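## Task

Lift the open red bin off the shelf and put it down right side up on an empty area of the table, with its contents still inside. All other bins must remain upright on the shelf with their contents. Nothing may rely on the robot to stay in place at the end, and anything the robot is touching at the end must not settle by more than about a fingernail's width once left alone.

## Robot and tools

Robot: two six-joint FANUC CRX-5iA arms, left_arm and right_arm, each carrying a Robotiq 2F-140 parallel gripper and a wrist camera. The names are labels only and do not match left or right in any picture.

Scene frame: origin on the table surface midway between the arms, +x pointing out across the table, +z up, left_arm on the +y side. Bases: left_arm at (-0.059, +0.389, 0) m turned about z by roughly 0.15 rad; right_arm at (+0.032, -0.419, 0) m turned about z by roughly 0.20 rad.

execute_actions takes "actions", a list holding nothing or one item, plus an optional "pictures" boolean (images come by default). An empty list just reports the state. A motion item is {"rows": [...], "steps": n}: 1 to 15 rows, n from 1 to 15 (default 15), each step lasting 1/30 s; row k drives step k and the final row repeats for leftover steps. A wait item is {"steps": n} with n up to 300; it returns n steps after the previous result, and your own reply time is counted inside those steps. A refused call moves nothing.

Each row is one flat list of 18 numbers covering both arms, even if only one should move. Numbers 1-9 are left_arm, 10-18 right_arm. Per arm: six absolute joint target angles in radians (waist, shoulder, elbow, forearm roll, wrist pitch, wrist roll), in the same convention as the printed Joint positions, then gripper position, force_limit and speed, each a unitless value in [-1, 1]. Joint targets are places to go, not offsets. Stated joint ranges: waist -3.491..3.491, shoulder -3.140..3.140, elbow -1.187..4.328, forearm roll -3.316..3.316, wrist pitch -3.140..3.140, wrist roll -3.927..3.927. A target over 0.010 rad outside a range that is also farther out than the current angle gets the call refused. True limits may differ from these by up to 0.010 rad; a target beyond the true end is clipped, and a "joint sent to its limit" line may appear (possibly referring to an earlier action still running). Absence of that line does not prove more travel exists.

Gripper numbers are absolute settings. position: +1 = fully open (140 mm), about -0.8 = pads touching, -1 = close until blocked. force_limit: roughly 14 N at -1, 60 N at 0, 107 N at +1 on parts up to 40 mm wide. speed: pad gap changes about 30 mm/s at -1, 140 at 0, 250 at +1. To leave a gripper unchanged, resend its previous three values; a 0 is an actual command. Fingers point along the gripper's +z and close along its y. To squeeze harder while object_status is 2, raise force_limit and switch position between -1 and -0.98.

Motion limits: joint target speed is capped at 2.62 rad/s (waist, shoulder), 3.14 (elbow), 3.93 (the three wrist joints), with 0.5 s to accelerate from rest, and all joints of one arm are slowed together to arrive at once. Each target is kept within a lead of the measured angle (0.805 rad waist/shoulder, 0.966 elbow, 1.21 wrist joints), and if a step would move the gripper over 70 mm from where it is, all targets of that arm are pulled back. Between calls the arms keep chasing the last row until motion nearly stops or a step is HELD; after that only a new action makes them continue. Closing or opening fingers carry on regardless.

Result lines: the state line gives, per arm, end_effector_position (metres, scene frame) and end_effector_quat_wxyz. That point lies between the pads when shut; fingertips extend about 33 mm past it when closed and 9 mm when fully open, and they advance about 24 mm while closing, so leave clearance above surfaces. Reported hand positions can be off, more so far from the base. Joint positions and Joint velocities: one block per arm in column order (rad, rad/s). object_status: 0 moving, 1 blocked while opening, 2 blocked while closing (a grip), 3 reached target or pads met (thin items may still be held). Stopped fingers stay put until a new position value arrives or the object yields or slips. position_measured is in counts, 3 open to 230 closed, not linear. "joint command not followed" means a clearance check altered or blocked some joint targets; the rest of the row still ran. HELD marks steps where your row was partly or wholly not sent. MOTOR HOT warns that holding loads has heated a motor; an OVER-TEMPERATURE FAULT brakes that arm until cool.

Faults: contact torque reaching a joint's load limit (waist, shoulder, elbow 142 N m; forearm roll, wrist pitch, wrist roll 35.6 N m, held weight included), or any external force of 150 N on the arm, tool or load, halts that arm for 10 s, drops the rest of the call and lets it yield.

zoom_image: {"camera": one of cam_high (672x504), cam_low (672x504), cam_left_wrist (504x504), cam_right_wrist (504x504), "region": [x0, y0, x1, y1]} in pixels from the top-left, at most 504 by 504; it enlarges the latest image. read_manual returns only licence texts and moves nothing. finished_scene takes "scene", the current scene's number; it ends and grades that scene permanently and opens the next one with its task. Replying with no tool call ends everything.

Avoid: dropping, sliding or slamming bins, spilling parts, knocking bins over or anything off the table, pressing hard, letting the arms collide or push each other, and leaving a bin propped by the gripper. Occasional brief tugs on held items or pushes on loose ones may occur, so grip firmly.

Each tool is called as name(argument=value, ...) on one line, values as JSON.

## Session

I'll start by looking at the current state of the scene.

execute_actions(actions=[])

Scene clock: 0.00 s of 6000.00 s.
left_arm: end_effector_position=(+0.7059, +0.7862, +0.1309) position_measured=3 object_status=3 end_effector_quat_wxyz=(+0.663, -0.601, -0.361, -0.263) | right_arm: end_effector_position=(+0.1153, -0.7095, +0.1907) position_measured=3 object_status=3 end_effector_quat_wxyz=(-0.145, +0.535, +0.830, +0.067)
Joint positions: left_arm=[-0.094  1.351  1.305 -1.582 -1.682  2.535] | right_arm=[-1.098 -0.085 -0.224 -0.037 -1.75  -1.824]
Joint velocities: left_arm=[-0.     0.    -0.001 -0.    -0.    -0.   ] | right_arm=[ 0.     0.     0.003 -0.    -0.    -0.   ]

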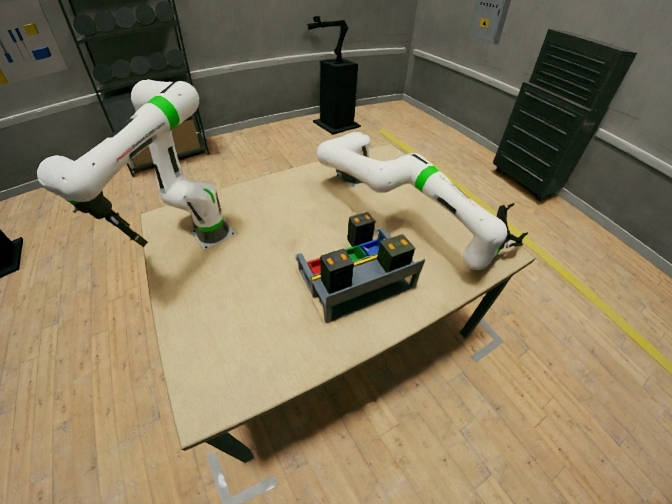

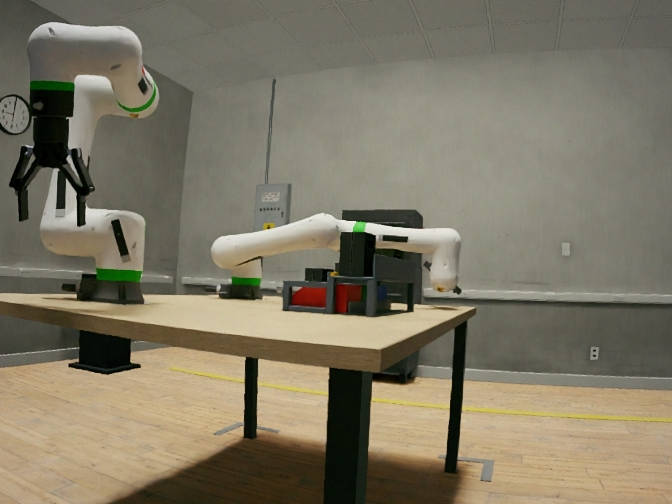

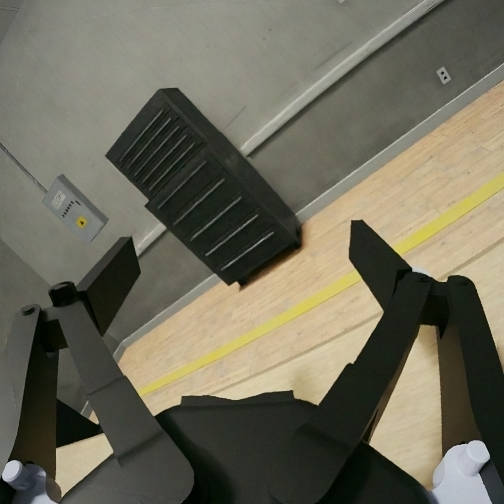

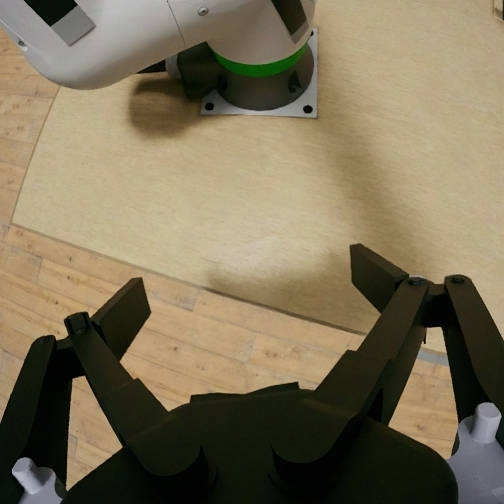

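zoom_image(camera="cam_high", region=[280, 200, 440, 330])

zoom_image(camera="cam_low", region=[270, 220, 430, 330])

Region (280, 200, 440, 330) of cam_high's 672x504 image, scaled by 3.150, with more detail than that image has; it fills the top 410 rows of this view, and the rest is white.

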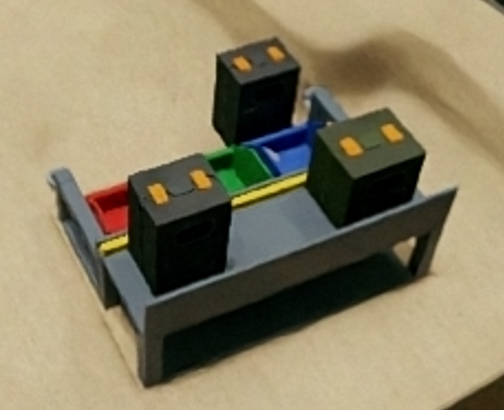

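Region (270, 220, 430, 330) of cam_low's 672x504 image, scaled by 3.150, with more detail than that image has; it fills the top 346 rows of this view, and the rest is white.

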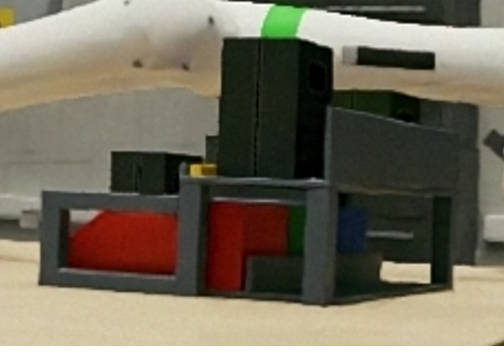

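The red bin is on the lower tier, partly under the upper shelf. I'll move the right arm overhead for a closer look and raise the stretched-out left arm into a low-load rest pose.

execute_actions(actions=[{"rows": [[-0.094,0.0,1.305,-1.582,-1.682,2.535,1,0,0, 0.815,-0.048,0.216,0.0,-1.834,0.551,1,0,0]], "steps": 15}], pictures=false)

execute_actions(actions=[{"steps": 60}])

Scene clock: 91.40 s of 6000.00 s.
left_arm: end_effector_position=(+0.6969, +0.7857, +0.3152) position_measured=3 object_status=3 end_effector_quat_wxyz=(+0.619, -0.562, -0.435, -0.334) | right_arm: end_effector_position=(+0.2476, -0.6955, +0.2450) position_measured=3 object_status=3 end_effector_quat_wxyz=(-0.088, +0.146, +0.984, +0.051)
Joint positions: left_arm=[-0.094  1.115  1.305 -1.582 -1.682  2.535] | right_arm=[-0.758 -0.071 -0.064 -0.024 -1.781 -1.315]
Joint velocities: left_arm=[ 0.    -0.542  0.     0.    -0.     0.   ] | right_arm=[ 0.859  0.027  0.325  0.027 -0.061  1.28 ]
Steps of this call (steps 1 to 90: nothing new was sent; then 87.90 s passed at rest; steps 91 to 105: all 15 steps of this action). Readings (joint positions | what the end effector reports):
91: left_arm=[-0.094 1.350 1.305 -1.582 -1.682 2.535] | right_arm=[-1.098 -0.085 -0.224 -0.037 -1.750 -1.824] | left_arm position_measured=3 object_status=3 | right_arm position_measured=3 object_status=3
92: left_arm=[-0.094 1.347 1.305 -1.582 -1.682 2.535] | right_arm=[-1.093 -0.085 -0.222 -0.037 -1.750 -1.818] | left_arm position_measured=3 object_status=3 | right_arm position_measured=3 object_status=3
94: left_arm=[-0.094 1.322 1.304 -1.582 -1.682 2.535] | right_arm=[-1.068 -0.083 -0.208 -0.036 -1.753 -1.780] | left_arm position_measured=3 object_status=3 | right_arm position_measured=3 object_status=3
98: left_arm=[-0.094 1.244 1.305 -1.582 -1.682 2.535] | right_arm=[-0.960 -0.079 -0.151 -0.031 -1.764 -1.618] | left_arm position_measured=3 object_status=3 | right_arm position_measured=3 object_status=3
105: the state above

Scene clock: 93.40 s of 6000.00 s.
left_arm: end_effector_position=(+0.1610, +0.7570, +0.9341) position_measured=3 object_status=3 end_effector_quat_wxyz=(-0.318, +0.289, +0.684, +0.589) | right_arm: end_effector_position=(+0.3494, -0.1498, +0.3502) position_measured=3 object_status=3 end_effector_quat_wxyz=(-0.000, +1.000, +0.000, +0.000)
Joint positions: left_arm=[-0.094  0.02   1.305 -1.582 -1.682  2.535] | right_arm=[ 0.815 -0.048  0.216  0.    -1.834  0.551]
Joint velocities: left_arm=[ 0.    -0.362 -0.    -0.    -0.001  0.   ] | right_arm=[ 0.003  0.    -0.001  0.    -0.     0.002]
Steps of this call (steps 1 to 60: the robot went on to your last target). Readings (joint positions | what the end effector reports):
1: left_arm=[-0.094 1.097 1.305 -1.582 -1.682 2.535] | right_arm=[-0.729 -0.070 -0.053 -0.023 -1.783 -1.271] | left_arm position_measured=3 object_status=3 | right_arm position_measured=3 object_status=3
2: left_arm=[-0.094 1.079 1.305 -1.582 -1.682 2.535] | right_arm=[-0.700 -0.070 -0.043 -0.022 -1.785 -1.227] | left_arm position_measured=3 object_status=3 | right_arm position_measured=3 object_status=3
4: left_arm=[-0.094 1.042 1.305 -1.582 -1.682 2.535] | right_arm=[-0.641 -0.068 -0.023 -0.020 -1.788 -1.139] | left_arm position_measured=3 object_status=3 | right_arm position_measured=3 object_status=3
8: left_arm=[-0.094 0.969 1.305 -1.582 -1.682 2.535] | right_arm=[-0.523 -0.065 0.012 -0.017 -1.795 -0.962] | left_arm position_measured=3 object_status=3 | right_arm position_measured=3 object_status=3
60: the state above

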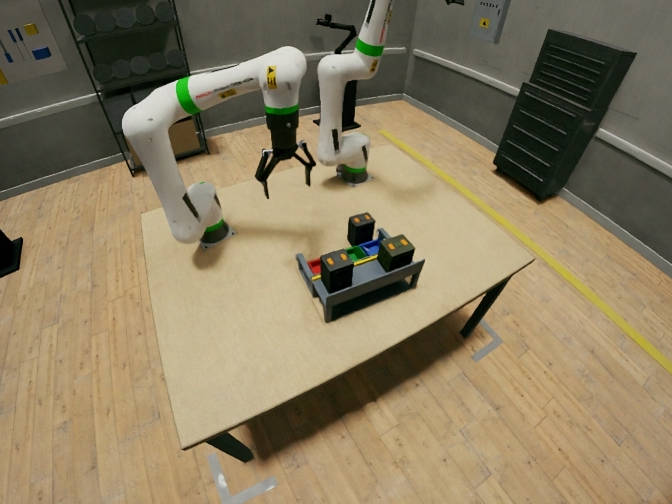

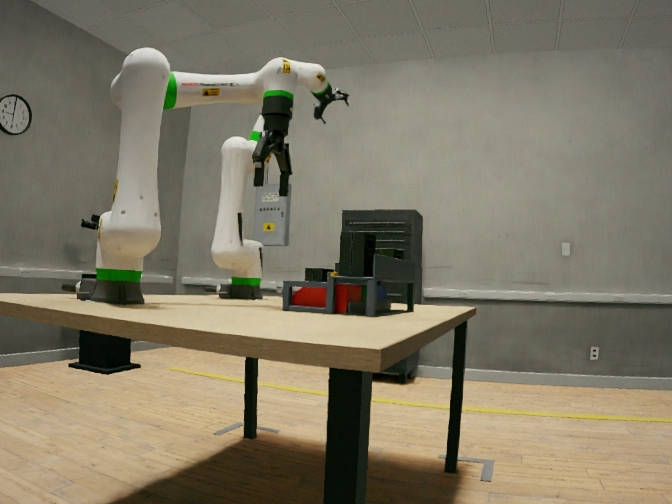

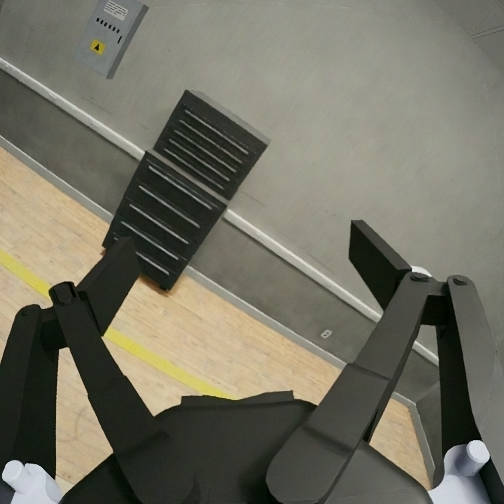

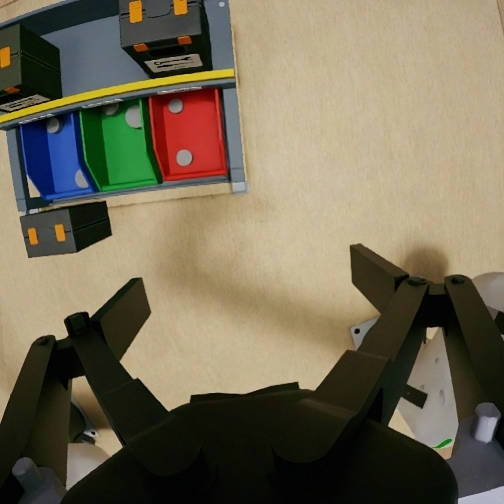

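zoom_image(camera="cam_right_wrist", region=[0, 0, 270, 270])

zoom_image(camera="cam_right_wrist", region=[130, 60, 270, 210])

Region (0, 0, 270, 270) of cam_right_wrist's 504x504 image, scaled by 1.867, with more detail than that image has.

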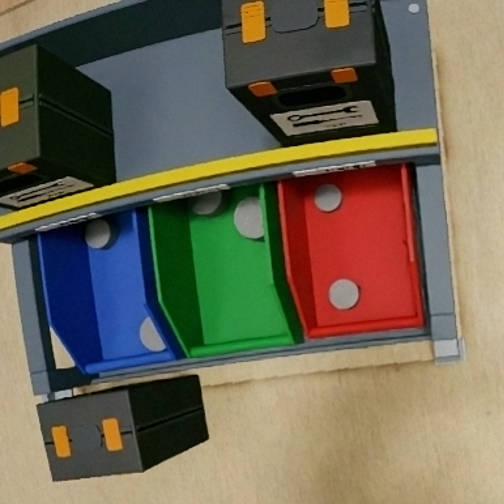

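Region (130, 60, 270, 210) of cam_right_wrist's 504x504 image, scaled by 3.360, with more detail than that image has; it fills the left 470 columns of this view, and the rest is white.

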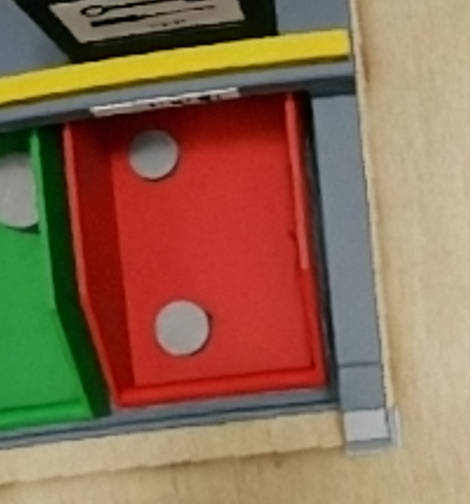

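zoom_image(camera="cam_right_wrist", region=[50, 260, 190, 400])

zoom_image(camera="cam_right_wrist", region=[330, 230, 470, 370])

Region (50, 260, 190, 400) of cam_right_wrist's 504x504 image, scaled by 3.600, with more detail than that image has.

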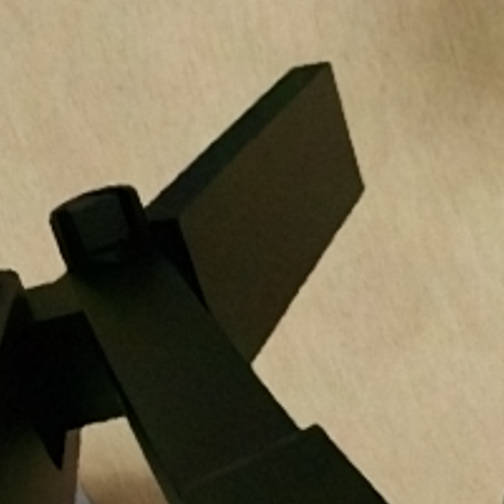

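Region (330, 230, 470, 370) of cam_right_wrist's 504x504 image, scaled by 3.600, with more detail than that image has.

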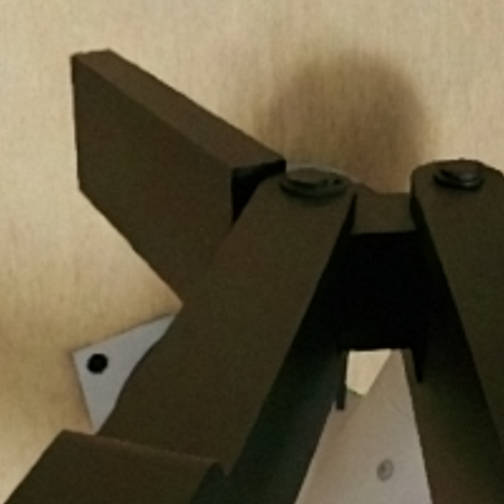

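zoom_image(camera="cam_low", region=[275, 262, 385, 322])

zoom_image(camera="cam_right_wrist", region=[150, 140, 260, 210])

zoom_image(camera="cam_right_wrist", region=[0, 130, 130, 230])

Region (275, 262, 385, 322) of cam_low's 672x504 image, scaled by 4.582, with more detail than that image has; it fills the top 275 rows of this view, and the rest is white.

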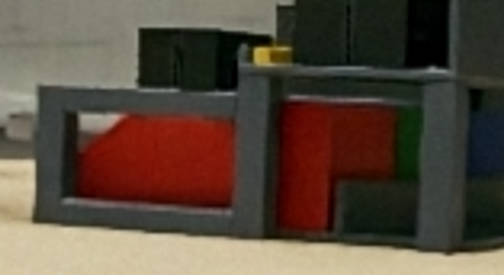

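Region (150, 140, 260, 210) of cam_right_wrist's 504x504 image, scaled by 4.582, with more detail than that image has; it fills the top 321 rows of this view, and the rest is white.

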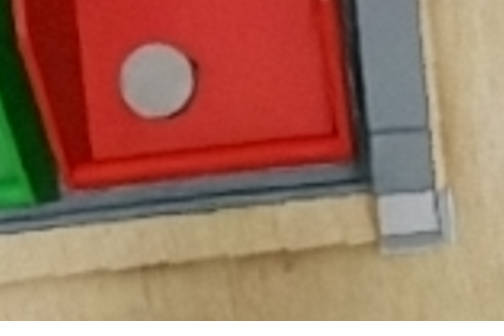

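Region (0, 130, 130, 230) of cam_right_wrist's 504x504 image, scaled by 3.877, with more detail than that image has; it fills the top 388 rows of this view, and the rest is white.

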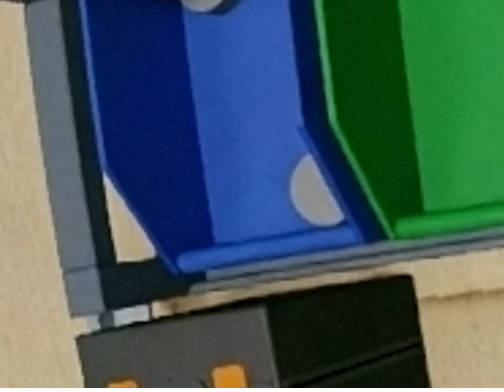

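zoom_image(camera="cam_high", region=[288, 222, 398, 292])

Region (288, 222, 398, 292) of cam_high's 672x504 image, scaled by 4.582, with more detail than that image has; it fills the top 321 rows of this view, and the rest is white.

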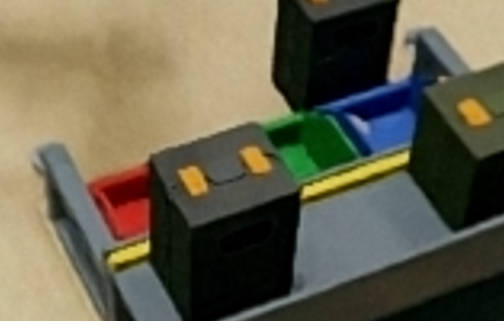

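The plan is to grip the bin from the inside by spreading the fingers against its side walls. Then I tilt its front over the shelf lip and slide it out. First I'll move to a pre-grasp pose above the bin.

execute_actions(actions=[{"rows": [[-0.094,0.0,1.305,-1.582,-1.682,2.535,1,0,0, 0.800,0.014,0.160,0.03,-1.698,-2.619,-0.08,0,0]], "steps": 15}], pictures=false)

execute_actions(actions=[{"rows": [[-0.094,0.0,1.305,-1.582,-1.682,2.535,1,0,0, 0.780,0.095,0.085,0.07,-1.52,-2.619,-0.08,0,0]], "steps": 12}], pictures=false)

execute_actions(actions=[{"rows": [[-0.094,0.0,1.305,-1.582,-1.682,2.535,1,0,0, 0.7542,0.1985,-0.0092,0.1239,-1.2914,-2.619,-0.08,0,0]], "steps": 15}], pictures=false)

execute_actions(actions=[{"steps": 15}])

Scene clock: 213.90 s of 6000.00 s.
left_arm: end_effector_position=(+0.1464, +0.7563, +0.9386) position_measured=3 object_status=3 end_effector_quat_wxyz=(-0.311, +0.283, +0.687, +0.593) | right_arm: end_effector_position=(+0.3718, -0.1335, +0.3218) position_measured=106 object_status=0 end_effector_quat_wxyz=(-0.005, +0.903, -0.429, +0.010)
Joint positions: left_arm=[-0.094 -0.     1.305 -1.582 -1.682  2.535] | right_arm=[ 0.805 -0.009  0.181  0.019 -1.748 -0.323]
Joint velocities: left_arm=[-0.    -0.    -0.001  0.    -0.    -0.   ] | right_arm=[-0.026  0.101 -0.091  0.049  0.22  -3.568]
Steps of this call (steps 1 to 30: the robot went on to your last target; steps 31 to 90: nothing new was sent; then 117.00 s passed at rest; steps 91 to 105: all 15 steps of this action). Readings (joint positions | what the end effector reports):
91: left_arm=[-0.094 0.000 1.305 -1.582 -1.682 2.535] | right_arm=[0.815 -0.048 0.216 -0.000 -1.834 0.551] | left_arm position_measured=3 object_status=3 | right_arm position_measured=3 object_status=0
92: left_arm=[-0.094 -0.000 1.305 -1.582 -1.682 2.535] | right_arm=[0.815 -0.048 0.216 -0.000 -1.833 0.545] | left_arm position_measured=3 object_status=3 | right_arm position_measured=7 object_status=0
94: left_arm=[-0.094 0.000 1.305 -1.582 -1.682 2.535] | right_arm=[0.815 -0.046 0.215 0.001 -1.829 0.507] | left_arm position_measured=3 object_status=3 | right_arm position_measured=23 object_status=0
98: left_arm=[-0.094 0.000 1.305 -1.582 -1.682 2.535] | right_arm=[0.812 -0.037 0.206 0.006 -1.809 0.327] | left_arm position_measured=3 object_status=3 | right_arm position_measured=53 object_status=0
105: the state above

Scene clock: 214.30 s of 6000.00 s.
left_arm: end_effector_position=(+0.1464, +0.7563, +0.9386) position_measured=3 object_status=3 end_effector_quat_wxyz=(-0.311, +0.283, +0.687, +0.593) | right_arm: end_effector_position=(+0.4085, -0.1111, +0.2712) position_measured=139 object_status=3 end_effector_quat_wxyz=(+0.026, -0.441, +0.897, -0.014)
Joint positions: left_arm=[-0.094 -0.     1.305 -1.582 -1.682  2.535] | right_arm=[ 0.789  0.058  0.119  0.052 -1.601 -1.65 ]
Joint velocities: left_arm=[ 0.    -0.     0.001  0.    -0.    -0.   ] | right_arm=[-0.042  0.17  -0.155  0.083  0.37  -3.479]
Steps of this call (steps 1 to 12: all 12 steps of this action). Readings (joint positions | what the end effector reports):
1: left_arm=[-0.094 -0.000 1.305 -1.582 -1.682 2.535] | right_arm=[0.805 -0.005 0.178 0.021 -1.741 -0.445] | left_arm position_measured=3 object_status=3 | right_arm position_measured=114 object_status=0
2: left_arm=[-0.094 -0.000 1.305 -1.582 -1.682 2.535] | right_arm=[0.804 -0.002 0.175 0.022 -1.734 -0.561] | left_arm position_measured=3 object_status=3 | right_arm position_measured=121 object_status=0
4: left_arm=[-0.094 0.000 1.305 -1.582 -1.682 2.535] | right_arm=[0.802 0.006 0.167 0.026 -1.716 -0.770] | left_arm position_measured=3 object_status=3 | right_arm position_measured=136 object_status=0
8: left_arm=[-0.094 -0.000 1.305 -1.582 -1.682 2.535] | right_arm=[0.796 0.031 0.144 0.038 -1.660 -1.184] | left_arm position_measured=3 object_status=3 | right_arm position_measured=139 object_status=0
12: the state above

Scene clock: 214.80 s of 6000.00 s.
left_arm: end_effector_position=(+0.1464, +0.7563, +0.9386) position_measured=3 object_status=3 end_effector_quat_wxyz=(-0.311, +0.283, +0.687, +0.593) | right_arm: end_effector_position=(+0.4752, -0.0830, +0.1635) position_measured=139 object_status=3 end_effector_quat_wxyz=(+0.069, +0.023, +0.997, -0.003)
Joint positions: left_arm=[-0.094  0.     1.305 -1.582 -1.682  2.535] | right_arm=[ 0.755  0.195 -0.006  0.122 -1.299 -2.605]
Joint velocities: left_arm=[-0.    -0.    -0.001 -0.001 -0.    -0.   ] | right_arm=[-0.024  0.094 -0.084  0.048  0.206 -0.381]
Steps of this call (steps 1 to 15: all 15 steps of this action). Readings (joint positions | what the end effector reports):
1: left_arm=[-0.094 -0.000 1.305 -1.582 -1.682 2.535] | right_arm=[0.788 0.064 0.114 0.055 -1.589 -1.767] | left_arm position_measured=3 object_status=3 | right_arm position_measured=139 object_status=3
2: left_arm=[-0.094 -0.000 1.305 -1.582 -1.682 2.535] | right_arm=[0.786 0.069 0.109 0.057 -1.577 -1.877] | left_arm position_measured=3 object_status=3 | right_arm position_measured=139 object_status=3
4: left_arm=[-0.094 0.000 1.305 -1.582 -1.682 2.535] | right_arm=[0.783 0.083 0.097 0.064 -1.547 -2.073] | left_arm position_measured=3 object_status=3 | right_arm position_measured=139 object_status=3
8: left_arm=[-0.094 0.000 1.305 -1.582 -1.682 2.535] | right_arm=[0.771 0.132 0.052 0.089 -1.440 -2.359] | left_arm position_measured=3 object_status=3 | right_arm position_measured=139 object_status=3
15: the state above

Scene clock: 215.30 s of 6000.00 s.
left_arm: end_effector_position=(+0.1464, +0.7563, +0.9386) position_measured=3 object_status=3 end_effector_quat_wxyz=(-0.311, +0.283, +0.687, +0.593) | right_arm: end_effector_position=(+0.4766, -0.0825, +0.1610) position_measured=139 object_status=3 end_effector_quat_wxyz=(+0.070, +0.029, +0.997, -0.002)
Joint positions: left_arm=[-0.094 -0.     1.305 -1.582 -1.682  2.535] | right_arm=[ 0.754  0.198 -0.009  0.124 -1.291 -2.619]
Joint velocities: left_arm=[ 0.    -0.    -0.001  0.     0.     0.   ] | right_arm=[ 0.    -0.    -0.001 -0.     0.    -0.001]
Steps of this call (steps 1 to 15: the robot went on to your last target). Readings (joint positions | what the end effector reports):
1: left_arm=[-0.094 -0.000 1.305 -1.582 -1.682 2.535] | right_arm=[0.754 0.197 -0.008 0.123 -1.294 -2.615] | left_arm position_measured=3 object_status=3 | right_arm position_measured=139 object_status=3
2: left_arm=[-0.094 -0.000 1.305 -1.582 -1.682 2.535] | right_arm=[0.754 0.198 -0.009 0.124 -1.292 -2.617] | left_arm position_measured=3 object_status=3 | right_arm position_measured=139 object_status=3
4: left_arm=[-0.094 -0.000 1.305 -1.582 -1.682 2.535] | right_arm=[0.754 0.198 -0.009 0.124 -1.292 -2.619] | left_arm position_measured=3 object_status=3 | right_arm position_measured=139 object_status=3
8: left_arm=[-0.094 0.000 1.305 -1.582 -1.682 2.535] | right_arm=[0.754 0.198 -0.009 0.124 -1.291 -2.619] | left_arm position_measured=3 object_status=3 | right_arm position_measured=139 object_status=3
15: the state above

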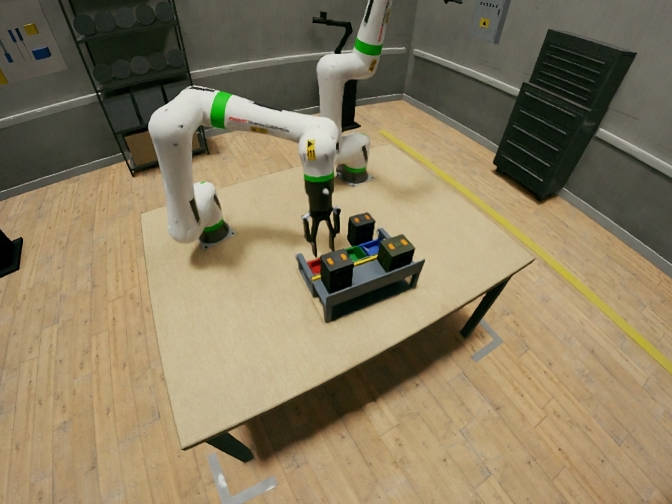

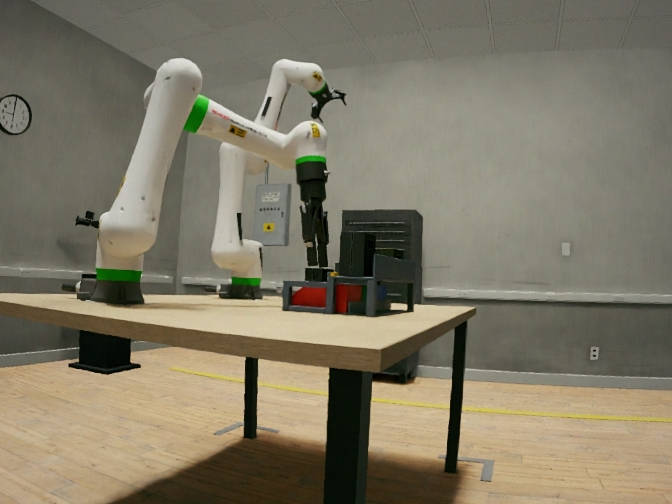

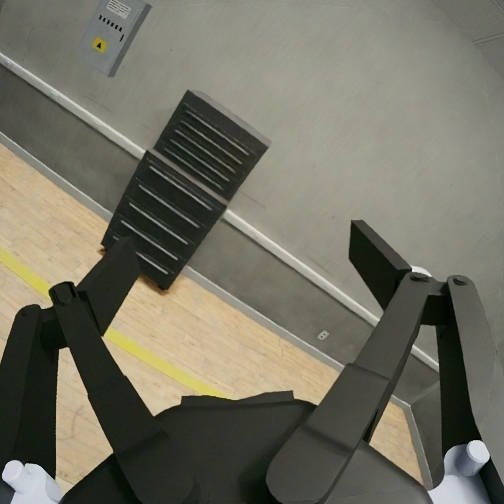

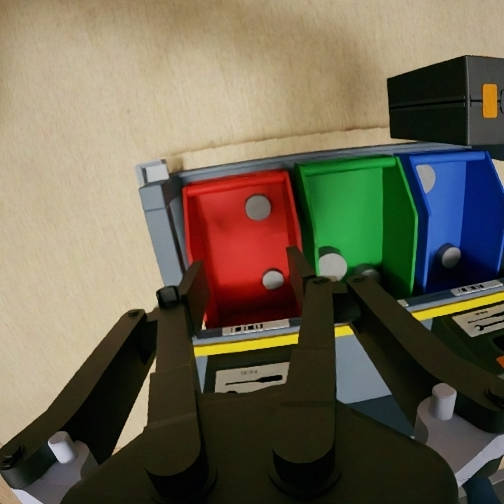

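zoom_image(camera="cam_right_wrist", region=[130, 140, 340, 350])

zoom_image(camera="cam_right_wrist", region=[130, 145, 240, 225])

zoom_image(camera="cam_low", region=[275, 200, 395, 322])

Region (130, 140, 340, 350) of cam_right_wrist's 504x504 image, scaled by 2.400, with more detail than that image has.

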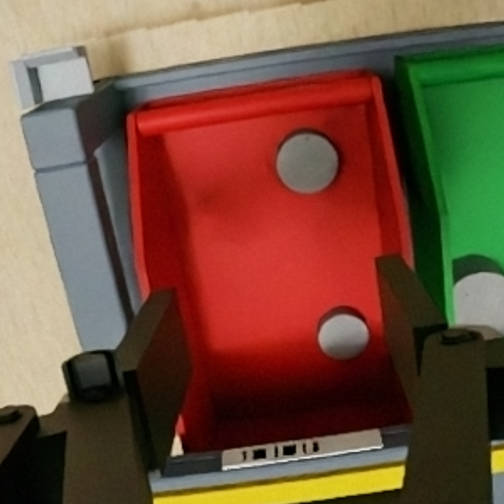

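Region (130, 145, 240, 225) of cam_right_wrist's 504x504 image, scaled by 4.582, with more detail than that image has; it fills the top 367 rows of this view, and the rest is white.

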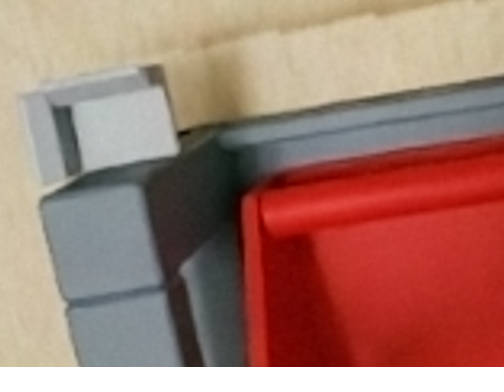

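Region (275, 200, 395, 322) of cam_low's 672x504 image, scaled by 4.131, with more detail than that image has; it fills the left 496 columns of this view, and the rest is white.

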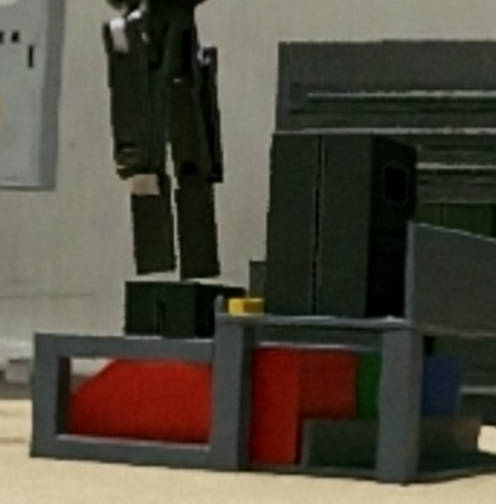

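The gripper is centred on the bin and aligned with it. Now lowering the fingers inside and spreading them against the side walls.

execute_actions(actions=[{"rows": [
[-0.094,0.0,1.305,-1.582,-1.682,2.535,1,0,0, 0.7534,0.2000,-0.0100,0.1236,-1.2893,-2.6184,-0.08,0,0],
[-0.094,0.0,1.305,-1.582,-1.682,2.535,1,0,0, 0.7513,0.2043,-0.0121,0.1227,-1.2832,-2.6166,-0.08,0,0],
[-0.094,0.0,1.305,-1.582,-1.682,2.535,1,0,0, 0.7479,0.2108,-0.0155,0.1214,-1.2738,-2.6139,-0.08,0,0],
[-0.094,0.0,1.305,-1.582,-1.682,2.535,1,0,0, 0.7437,0.2193,-0.0198,0.1197,-1.2618,-2.6104,-0.08,0,0],
[-0.094,0.0,1.305,-1.582,-1.682,2.535,1,0,0, 0.7386,0.2293,-0.0249,0.1177,-1.2476,-2.6062,-0.08,0,0],
[-0.094,0.0,1.305,-1.582,-1.682,2.535,1,0,0, 0.7330,0.2403,-0.0305,0.1154,-1.2320,-2.6017,-0.08,0,0],
[-0.094,0.0,1.305,-1.582,-1.682,2.535,1,0,0, 0.7271,0.2519,-0.0364,0.1131,-1.2154,-2.5969,-0.08,0,0],
[-0.094,0.0,1.305,-1.582,-1.682,2.535,1,0,0, 0.7212,0.2638,-0.0424,0.1106,-1.1986,-2.5919,-0.08,0,0],
[-0.094,0.0,1.305,-1.582,-1.682,2.535,1,0,0, 0.7153,0.2754,-0.0483,0.1083,-1.1820,-2.5871,-0.08,0,0],
[-0.094,0.0,1.305,-1.582,-1.682,2.535,1,0,0, 0.7097,0.2864,-0.0539,0.1060,-1.1664,-2.5826,-0.08,0,0],
[-0.094,0.0,1.305,-1.582,-1.682,2.535,1,0,0, 0.7046,0.2964,-0.0590,0.1040,-1.1522,-2.5784,-0.08,0,0],
[-0.094,0.0,1.305,-1.582,-1.682,2.535,1,0,0, 0.7004,0.3049,-0.0633,0.1023,-1.1402,-2.5749,-0.08,0,0],
[-0.094,0.0,1.305,-1.582,-1.682,2.535,1,0,0, 0.6970,0.3114,-0.0667,0.1010,-1.1308,-2.5722,-0.08,0,0],
[-0.094,0.0,1.305,-1.582,-1.682,2.535,1,0,0, 0.6949,0.3157,-0.0688,0.1001,-1.1247,-2.5704,-0.08,0,0],
[-0.094,0.0,1.305,-1.582,-1.682,2.535,1,0,0, 0.6941,0.3172,-0.0696,0.0998,-1.1226,-2.5698,-0.08,0,0]
], "steps": 15}], pictures=false)

execute_actions(actions=[{"rows": [[-0.094,0.0,1.305,-1.582,-1.682,2.535,1,0,0, 0.6941,0.3172,-0.0696,0.0998,-1.1226,-2.5698,-0.08,0,0]], "steps": 5}])

execute_actions(actions=[{"rows": [[-0.094,0.0,1.305,-1.582,-1.682,2.535,1,0,0, 0.6941,0.3172,-0.0696,0.0998,-1.1226,-2.5698,0.6,0.5,-0.6]], "steps": 15}], pictures=false)

execute_actions(actions=[{"steps": 8}])

Scene clock: 335.80 s of 6000.00 s.
left_arm: end_effector_position=(+0.1464, +0.7563, +0.9386) position_measured=3 object_status=3 end_effector_quat_wxyz=(-0.311, +0.283, +0.687, +0.593) | right_arm: end_effector_position=(+0.4993, -0.0848, +0.0817) position_measured=139 object_status=3 end_effector_quat_wxyz=(+0.057, +0.029, +0.998, -0.002)
Joint positions: left_arm=[-0.094 -0.     1.305 -1.582 -1.682  2.535] | right_arm=[ 0.702  0.302 -0.062  0.103 -1.145 -2.576]
Joint velocities: left_arm=[-0.001  0.     0.     0.     0.    -0.   ] | right_arm=[-0.117  0.23  -0.118 -0.046  0.324  0.094]
Steps of this call (steps 1 to 15: the robot went on to your last target; steps 16 to 90: nothing new was sent; then 117.00 s passed at rest; steps 91 to 105: all 15 steps of this action). Readings (joint positions | what the end effector reports):
91: left_arm=[-0.094 -0.000 1.305 -1.582 -1.682 2.535] | right_arm=[0.754 0.199 -0.009 0.124 -1.291 -2.619] | left_arm position_measured=3 object_status=3 | right_arm position_measured=139 object_status=3
92: left_arm=[-0.094 -0.000 1.305 -1.582 -1.682 2.535] | right_arm=[0.754 0.199 -0.010 0.124 -1.290 -2.619] | left_arm position_measured=3 object_status=3 | right_arm position_measured=139 object_status=3
94: left_arm=[-0.094 -0.000 1.305 -1.582 -1.682 2.535] | right_arm=[0.751 0.204 -0.012 0.123 -1.283 -2.617] | left_arm position_measured=3 object_status=3 | right_arm position_measured=139 object_status=3
98: left_arm=[-0.094 -0.000 1.305 -1.582 -1.682 2.535] | right_arm=[0.737 0.232 -0.026 0.117 -1.244 -2.605] | left_arm position_measured=3 object_status=3 | right_arm position_measured=139 object_status=3
105: the state above

Scene clock: 335.97 s of 6000.00 s.
left_arm: end_effector_position=(+0.1464, +0.7563, +0.9386) position_measured=3 object_status=3 end_effector_quat_wxyz=(-0.311, +0.283, +0.687, +0.593) | right_arm: end_effector_position=(+0.5021, -0.0859, +0.0705) position_measured=139 object_status=3 end_effector_quat_wxyz=(+0.055, +0.029, +0.998, -0.002)
Joint positions: left_arm=[-0.094  0.     1.305 -1.582 -1.682  2.535] | right_arm=[ 0.694  0.316 -0.069  0.1   -1.124 -2.57 ]
Joint velocities: left_arm=[ 0.  0. -0. -0.  0. -0.] | right_arm=[-0.006  0.011 -0.004 -0.002  0.015  0.004]
Steps of this call (steps 1 to 5: all 5 steps of this action). Readings (joint positions | what the end effector reports):
1: left_arm=[-0.094 0.000 1.305 -1.582 -1.682 2.535] | right_arm=[0.698 0.309 -0.065 0.102 -1.135 -2.573] | left_arm position_measured=3 object_status=3 | right_arm position_measured=139 object_status=3
2: left_arm=[-0.094 -0.000 1.305 -1.582 -1.682 2.535] | right_arm=[0.696 0.313 -0.068 0.101 -1.129 -2.572] | left_arm position_measured=3 object_status=3 | right_arm position_measured=139 object_status=3
4: left_arm=[-0.094 -0.000 1.305 -1.582 -1.682 2.535] | right_arm=[0.695 0.316 -0.069 0.100 -1.124 -2.570] | left_arm position_measured=3 object_status=3 | right_arm position_measured=139 object_status=3
5: the state above

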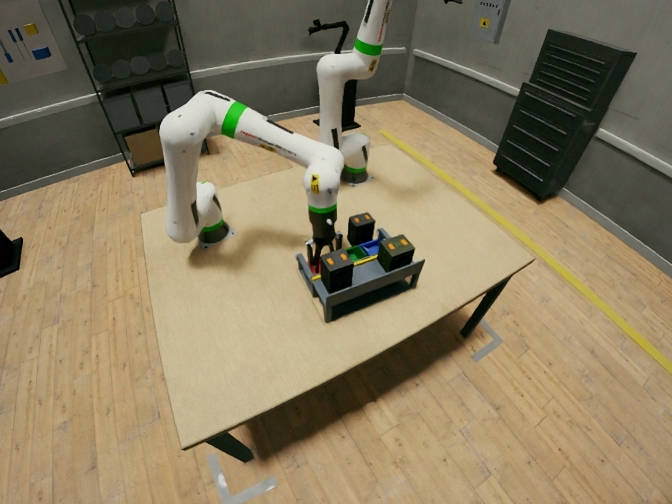

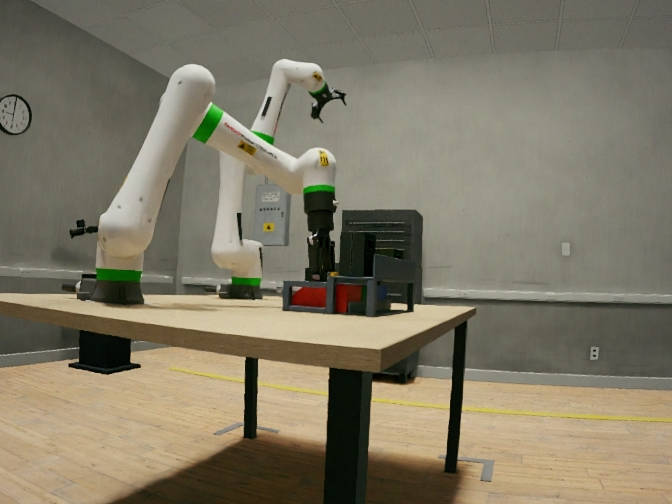

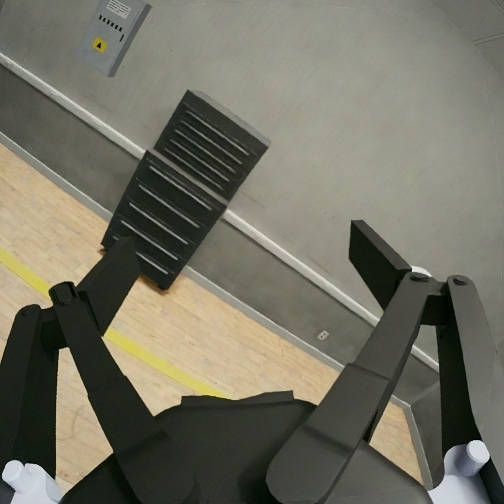

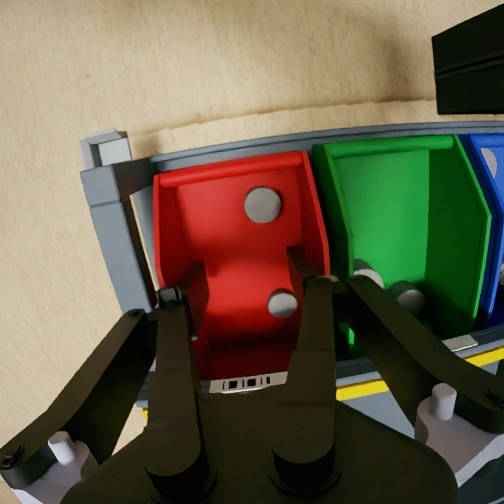

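Scene clock: 336.47 s of 6000.00 s.
left_arm: end_effector_position=(+0.1464, +0.7563, +0.9386) position_measured=3 object_status=3 end_effector_quat_wxyz=(-0.311, +0.283, +0.687, +0.593) | right_arm: end_effector_position=(+0.5022, -0.0860, +0.0699) position_measured=105 object_status=0 end_effector_quat_wxyz=(+0.055, +0.030, +0.998, -0.002)
Joint positions: left_arm=[-0.094 -0.     1.305 -1.582 -1.682  2.535] | right_arm=[ 0.694  0.317 -0.07   0.1   -1.123 -2.57 ]
Joint velocities: left_arm=[ 0.     0.     0.     0.     0.001 -0.   ] | right_arm=[ 0.    -0.     0.001 -0.    -0.    -0.   ]
Steps of this call (steps 1 to 15: all 15 steps of this action). Readings (joint positions | what the end effector reports):
1: left_arm=[-0.094 -0.000 1.305 -1.582 -1.682 2.535] | right_arm=[0.694 0.317 -0.069 0.100 -1.123 -2.570] | left_arm position_measured=3 object_status=3 | right_arm position_measured=139 object_status=0
2: left_arm=[-0.094 -0.000 1.305 -1.582 -1.682 2.535] | right_arm=[0.694 0.317 -0.069 0.100 -1.123 -2.570] | left_arm position_measured=3 object_status=3 | right_arm position_measured=137 object_status=0
4: left_arm=[-0.094 0.000 1.305 -1.582 -1.682 2.535] | right_arm=[0.694 0.317 -0.070 0.100 -1.123 -2.570] | left_arm position_measured=3 object_status=3 | right_arm position_measured=129 object_status=0
8: left_arm=[-0.094 -0.000 1.305 -1.582 -1.682 2.535] | right_arm=[0.694 0.317 -0.070 0.100 -1.123 -2.570] | left_arm position_measured=3 object_status=3 | right_arm position_measured=113 object_status=0
15: the state above

Scene clock: 336.73 s of 6000.00 s.
left_arm: end_effector_position=(+0.1464, +0.7563, +0.9386) position_measured=3 object_status=3 end_effector_quat_wxyz=(-0.311, +0.283, +0.687, +0.593) | right_arm: end_effector_position=(+0.5022, -0.0860, +0.0699) position_measured=105 object_status=1 end_effector_quat_wxyz=(+0.055, +0.030, +0.998, -0.002)
Joint positions: left_arm=[-0.094 -0.     1.305 -1.582 -1.682  2.535] | right_arm=[ 0.694  0.317 -0.07   0.1   -1.123 -2.57 ]
Joint velocities: left_arm=[ 0. -0. -0. -0. -0.  0.] | right_arm=[ 0.    -0.     0.001 -0.    -0.    -0.   ]
Steps of this call (steps 1 to 8: the robot went on to your last target). Readings (joint positions | what the end effector reports):
1: left_arm=[-0.094 0.000 1.305 -1.582 -1.682 2.535] | right_arm=[0.694 0.317 -0.070 0.100 -1.123 -2.570] | left_arm position_measured=3 object_status=3 | right_arm position_measured=105 object_status=1
2: left_arm=[-0.094 -0.000 1.305 -1.582 -1.682 2.535] | right_arm=[0.694 0.317 -0.070 0.100 -1.123 -2.570] | left_arm position_measured=3 object_status=3 | right_arm position_measured=105 object_status=1
4: left_arm=[-0.094 -0.000 1.305 -1.582 -1.682 2.535] | right_arm=[0.694 0.317 -0.070 0.100 -1.123 -2.570] | left_arm position_measured=3 object_status=3 | right_arm position_measured=105 object_status=1
8: the state above

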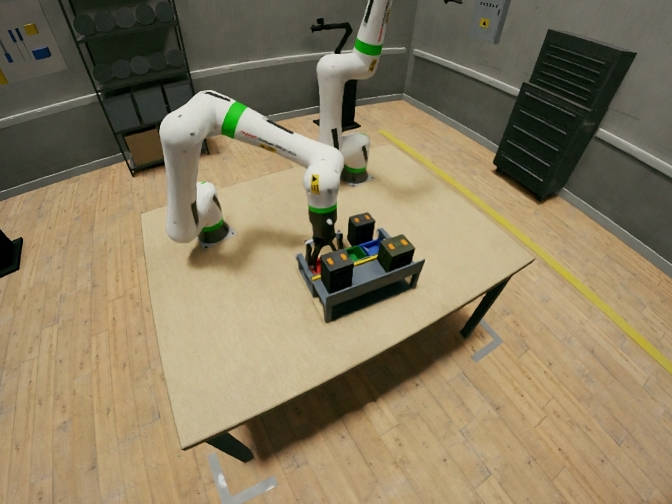

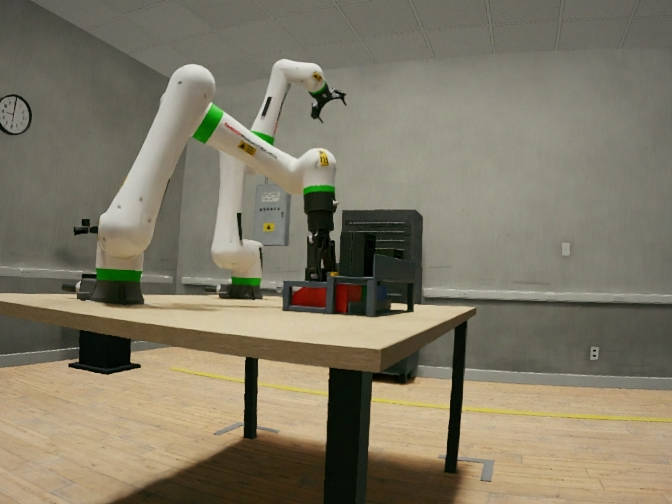

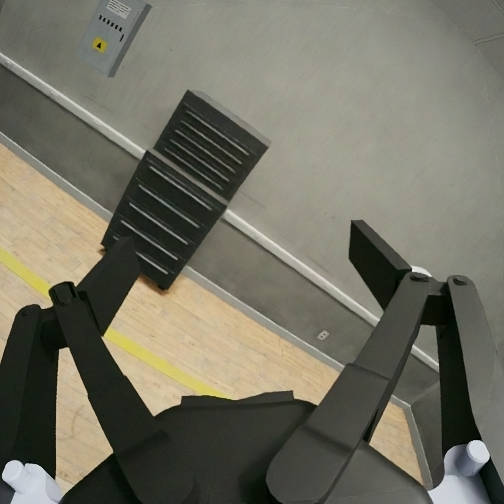

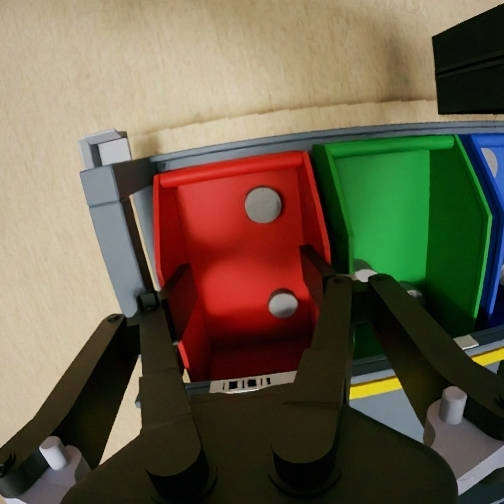

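The fingers stopped on the walls (status 1). Checking the lip height and the clearance before tilting.

zoom_image(camera="cam_right_wrist", region=[75, 120, 215, 230])

zoom_image(camera="cam_right_wrist", region=[140, 230, 360, 400])

zoom_image(camera="cam_low", region=[275, 220, 395, 322])

Region (75, 120, 215, 230) of cam_right_wrist's 504x504 image, scaled by 3.600, with more detail than that image has; it fills the top 396 rows of this view, and the rest is white.

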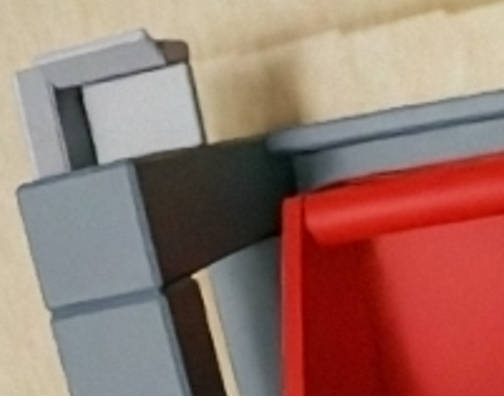

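Region (140, 230, 360, 400) of cam_right_wrist's 504x504 image, scaled by 2.291, with more detail than that image has; it fills the top 389 rows of this view, and the rest is white.

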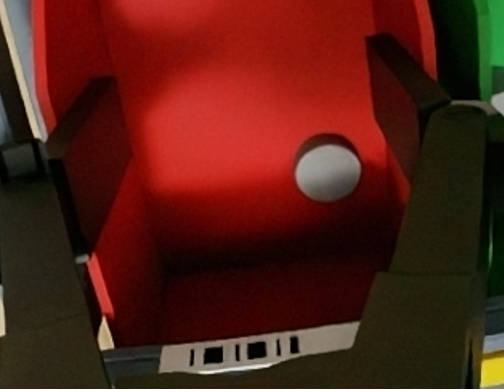

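Region (275, 220, 395, 322) of cam_low's 672x504 image, scaled by 4.200, with more detail than that image has; it fills the top 428 rows of this view, and the rest is white.

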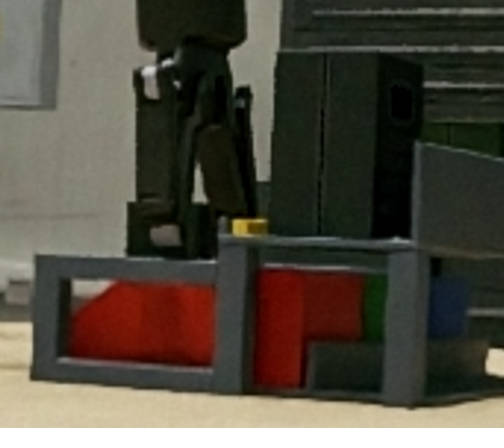

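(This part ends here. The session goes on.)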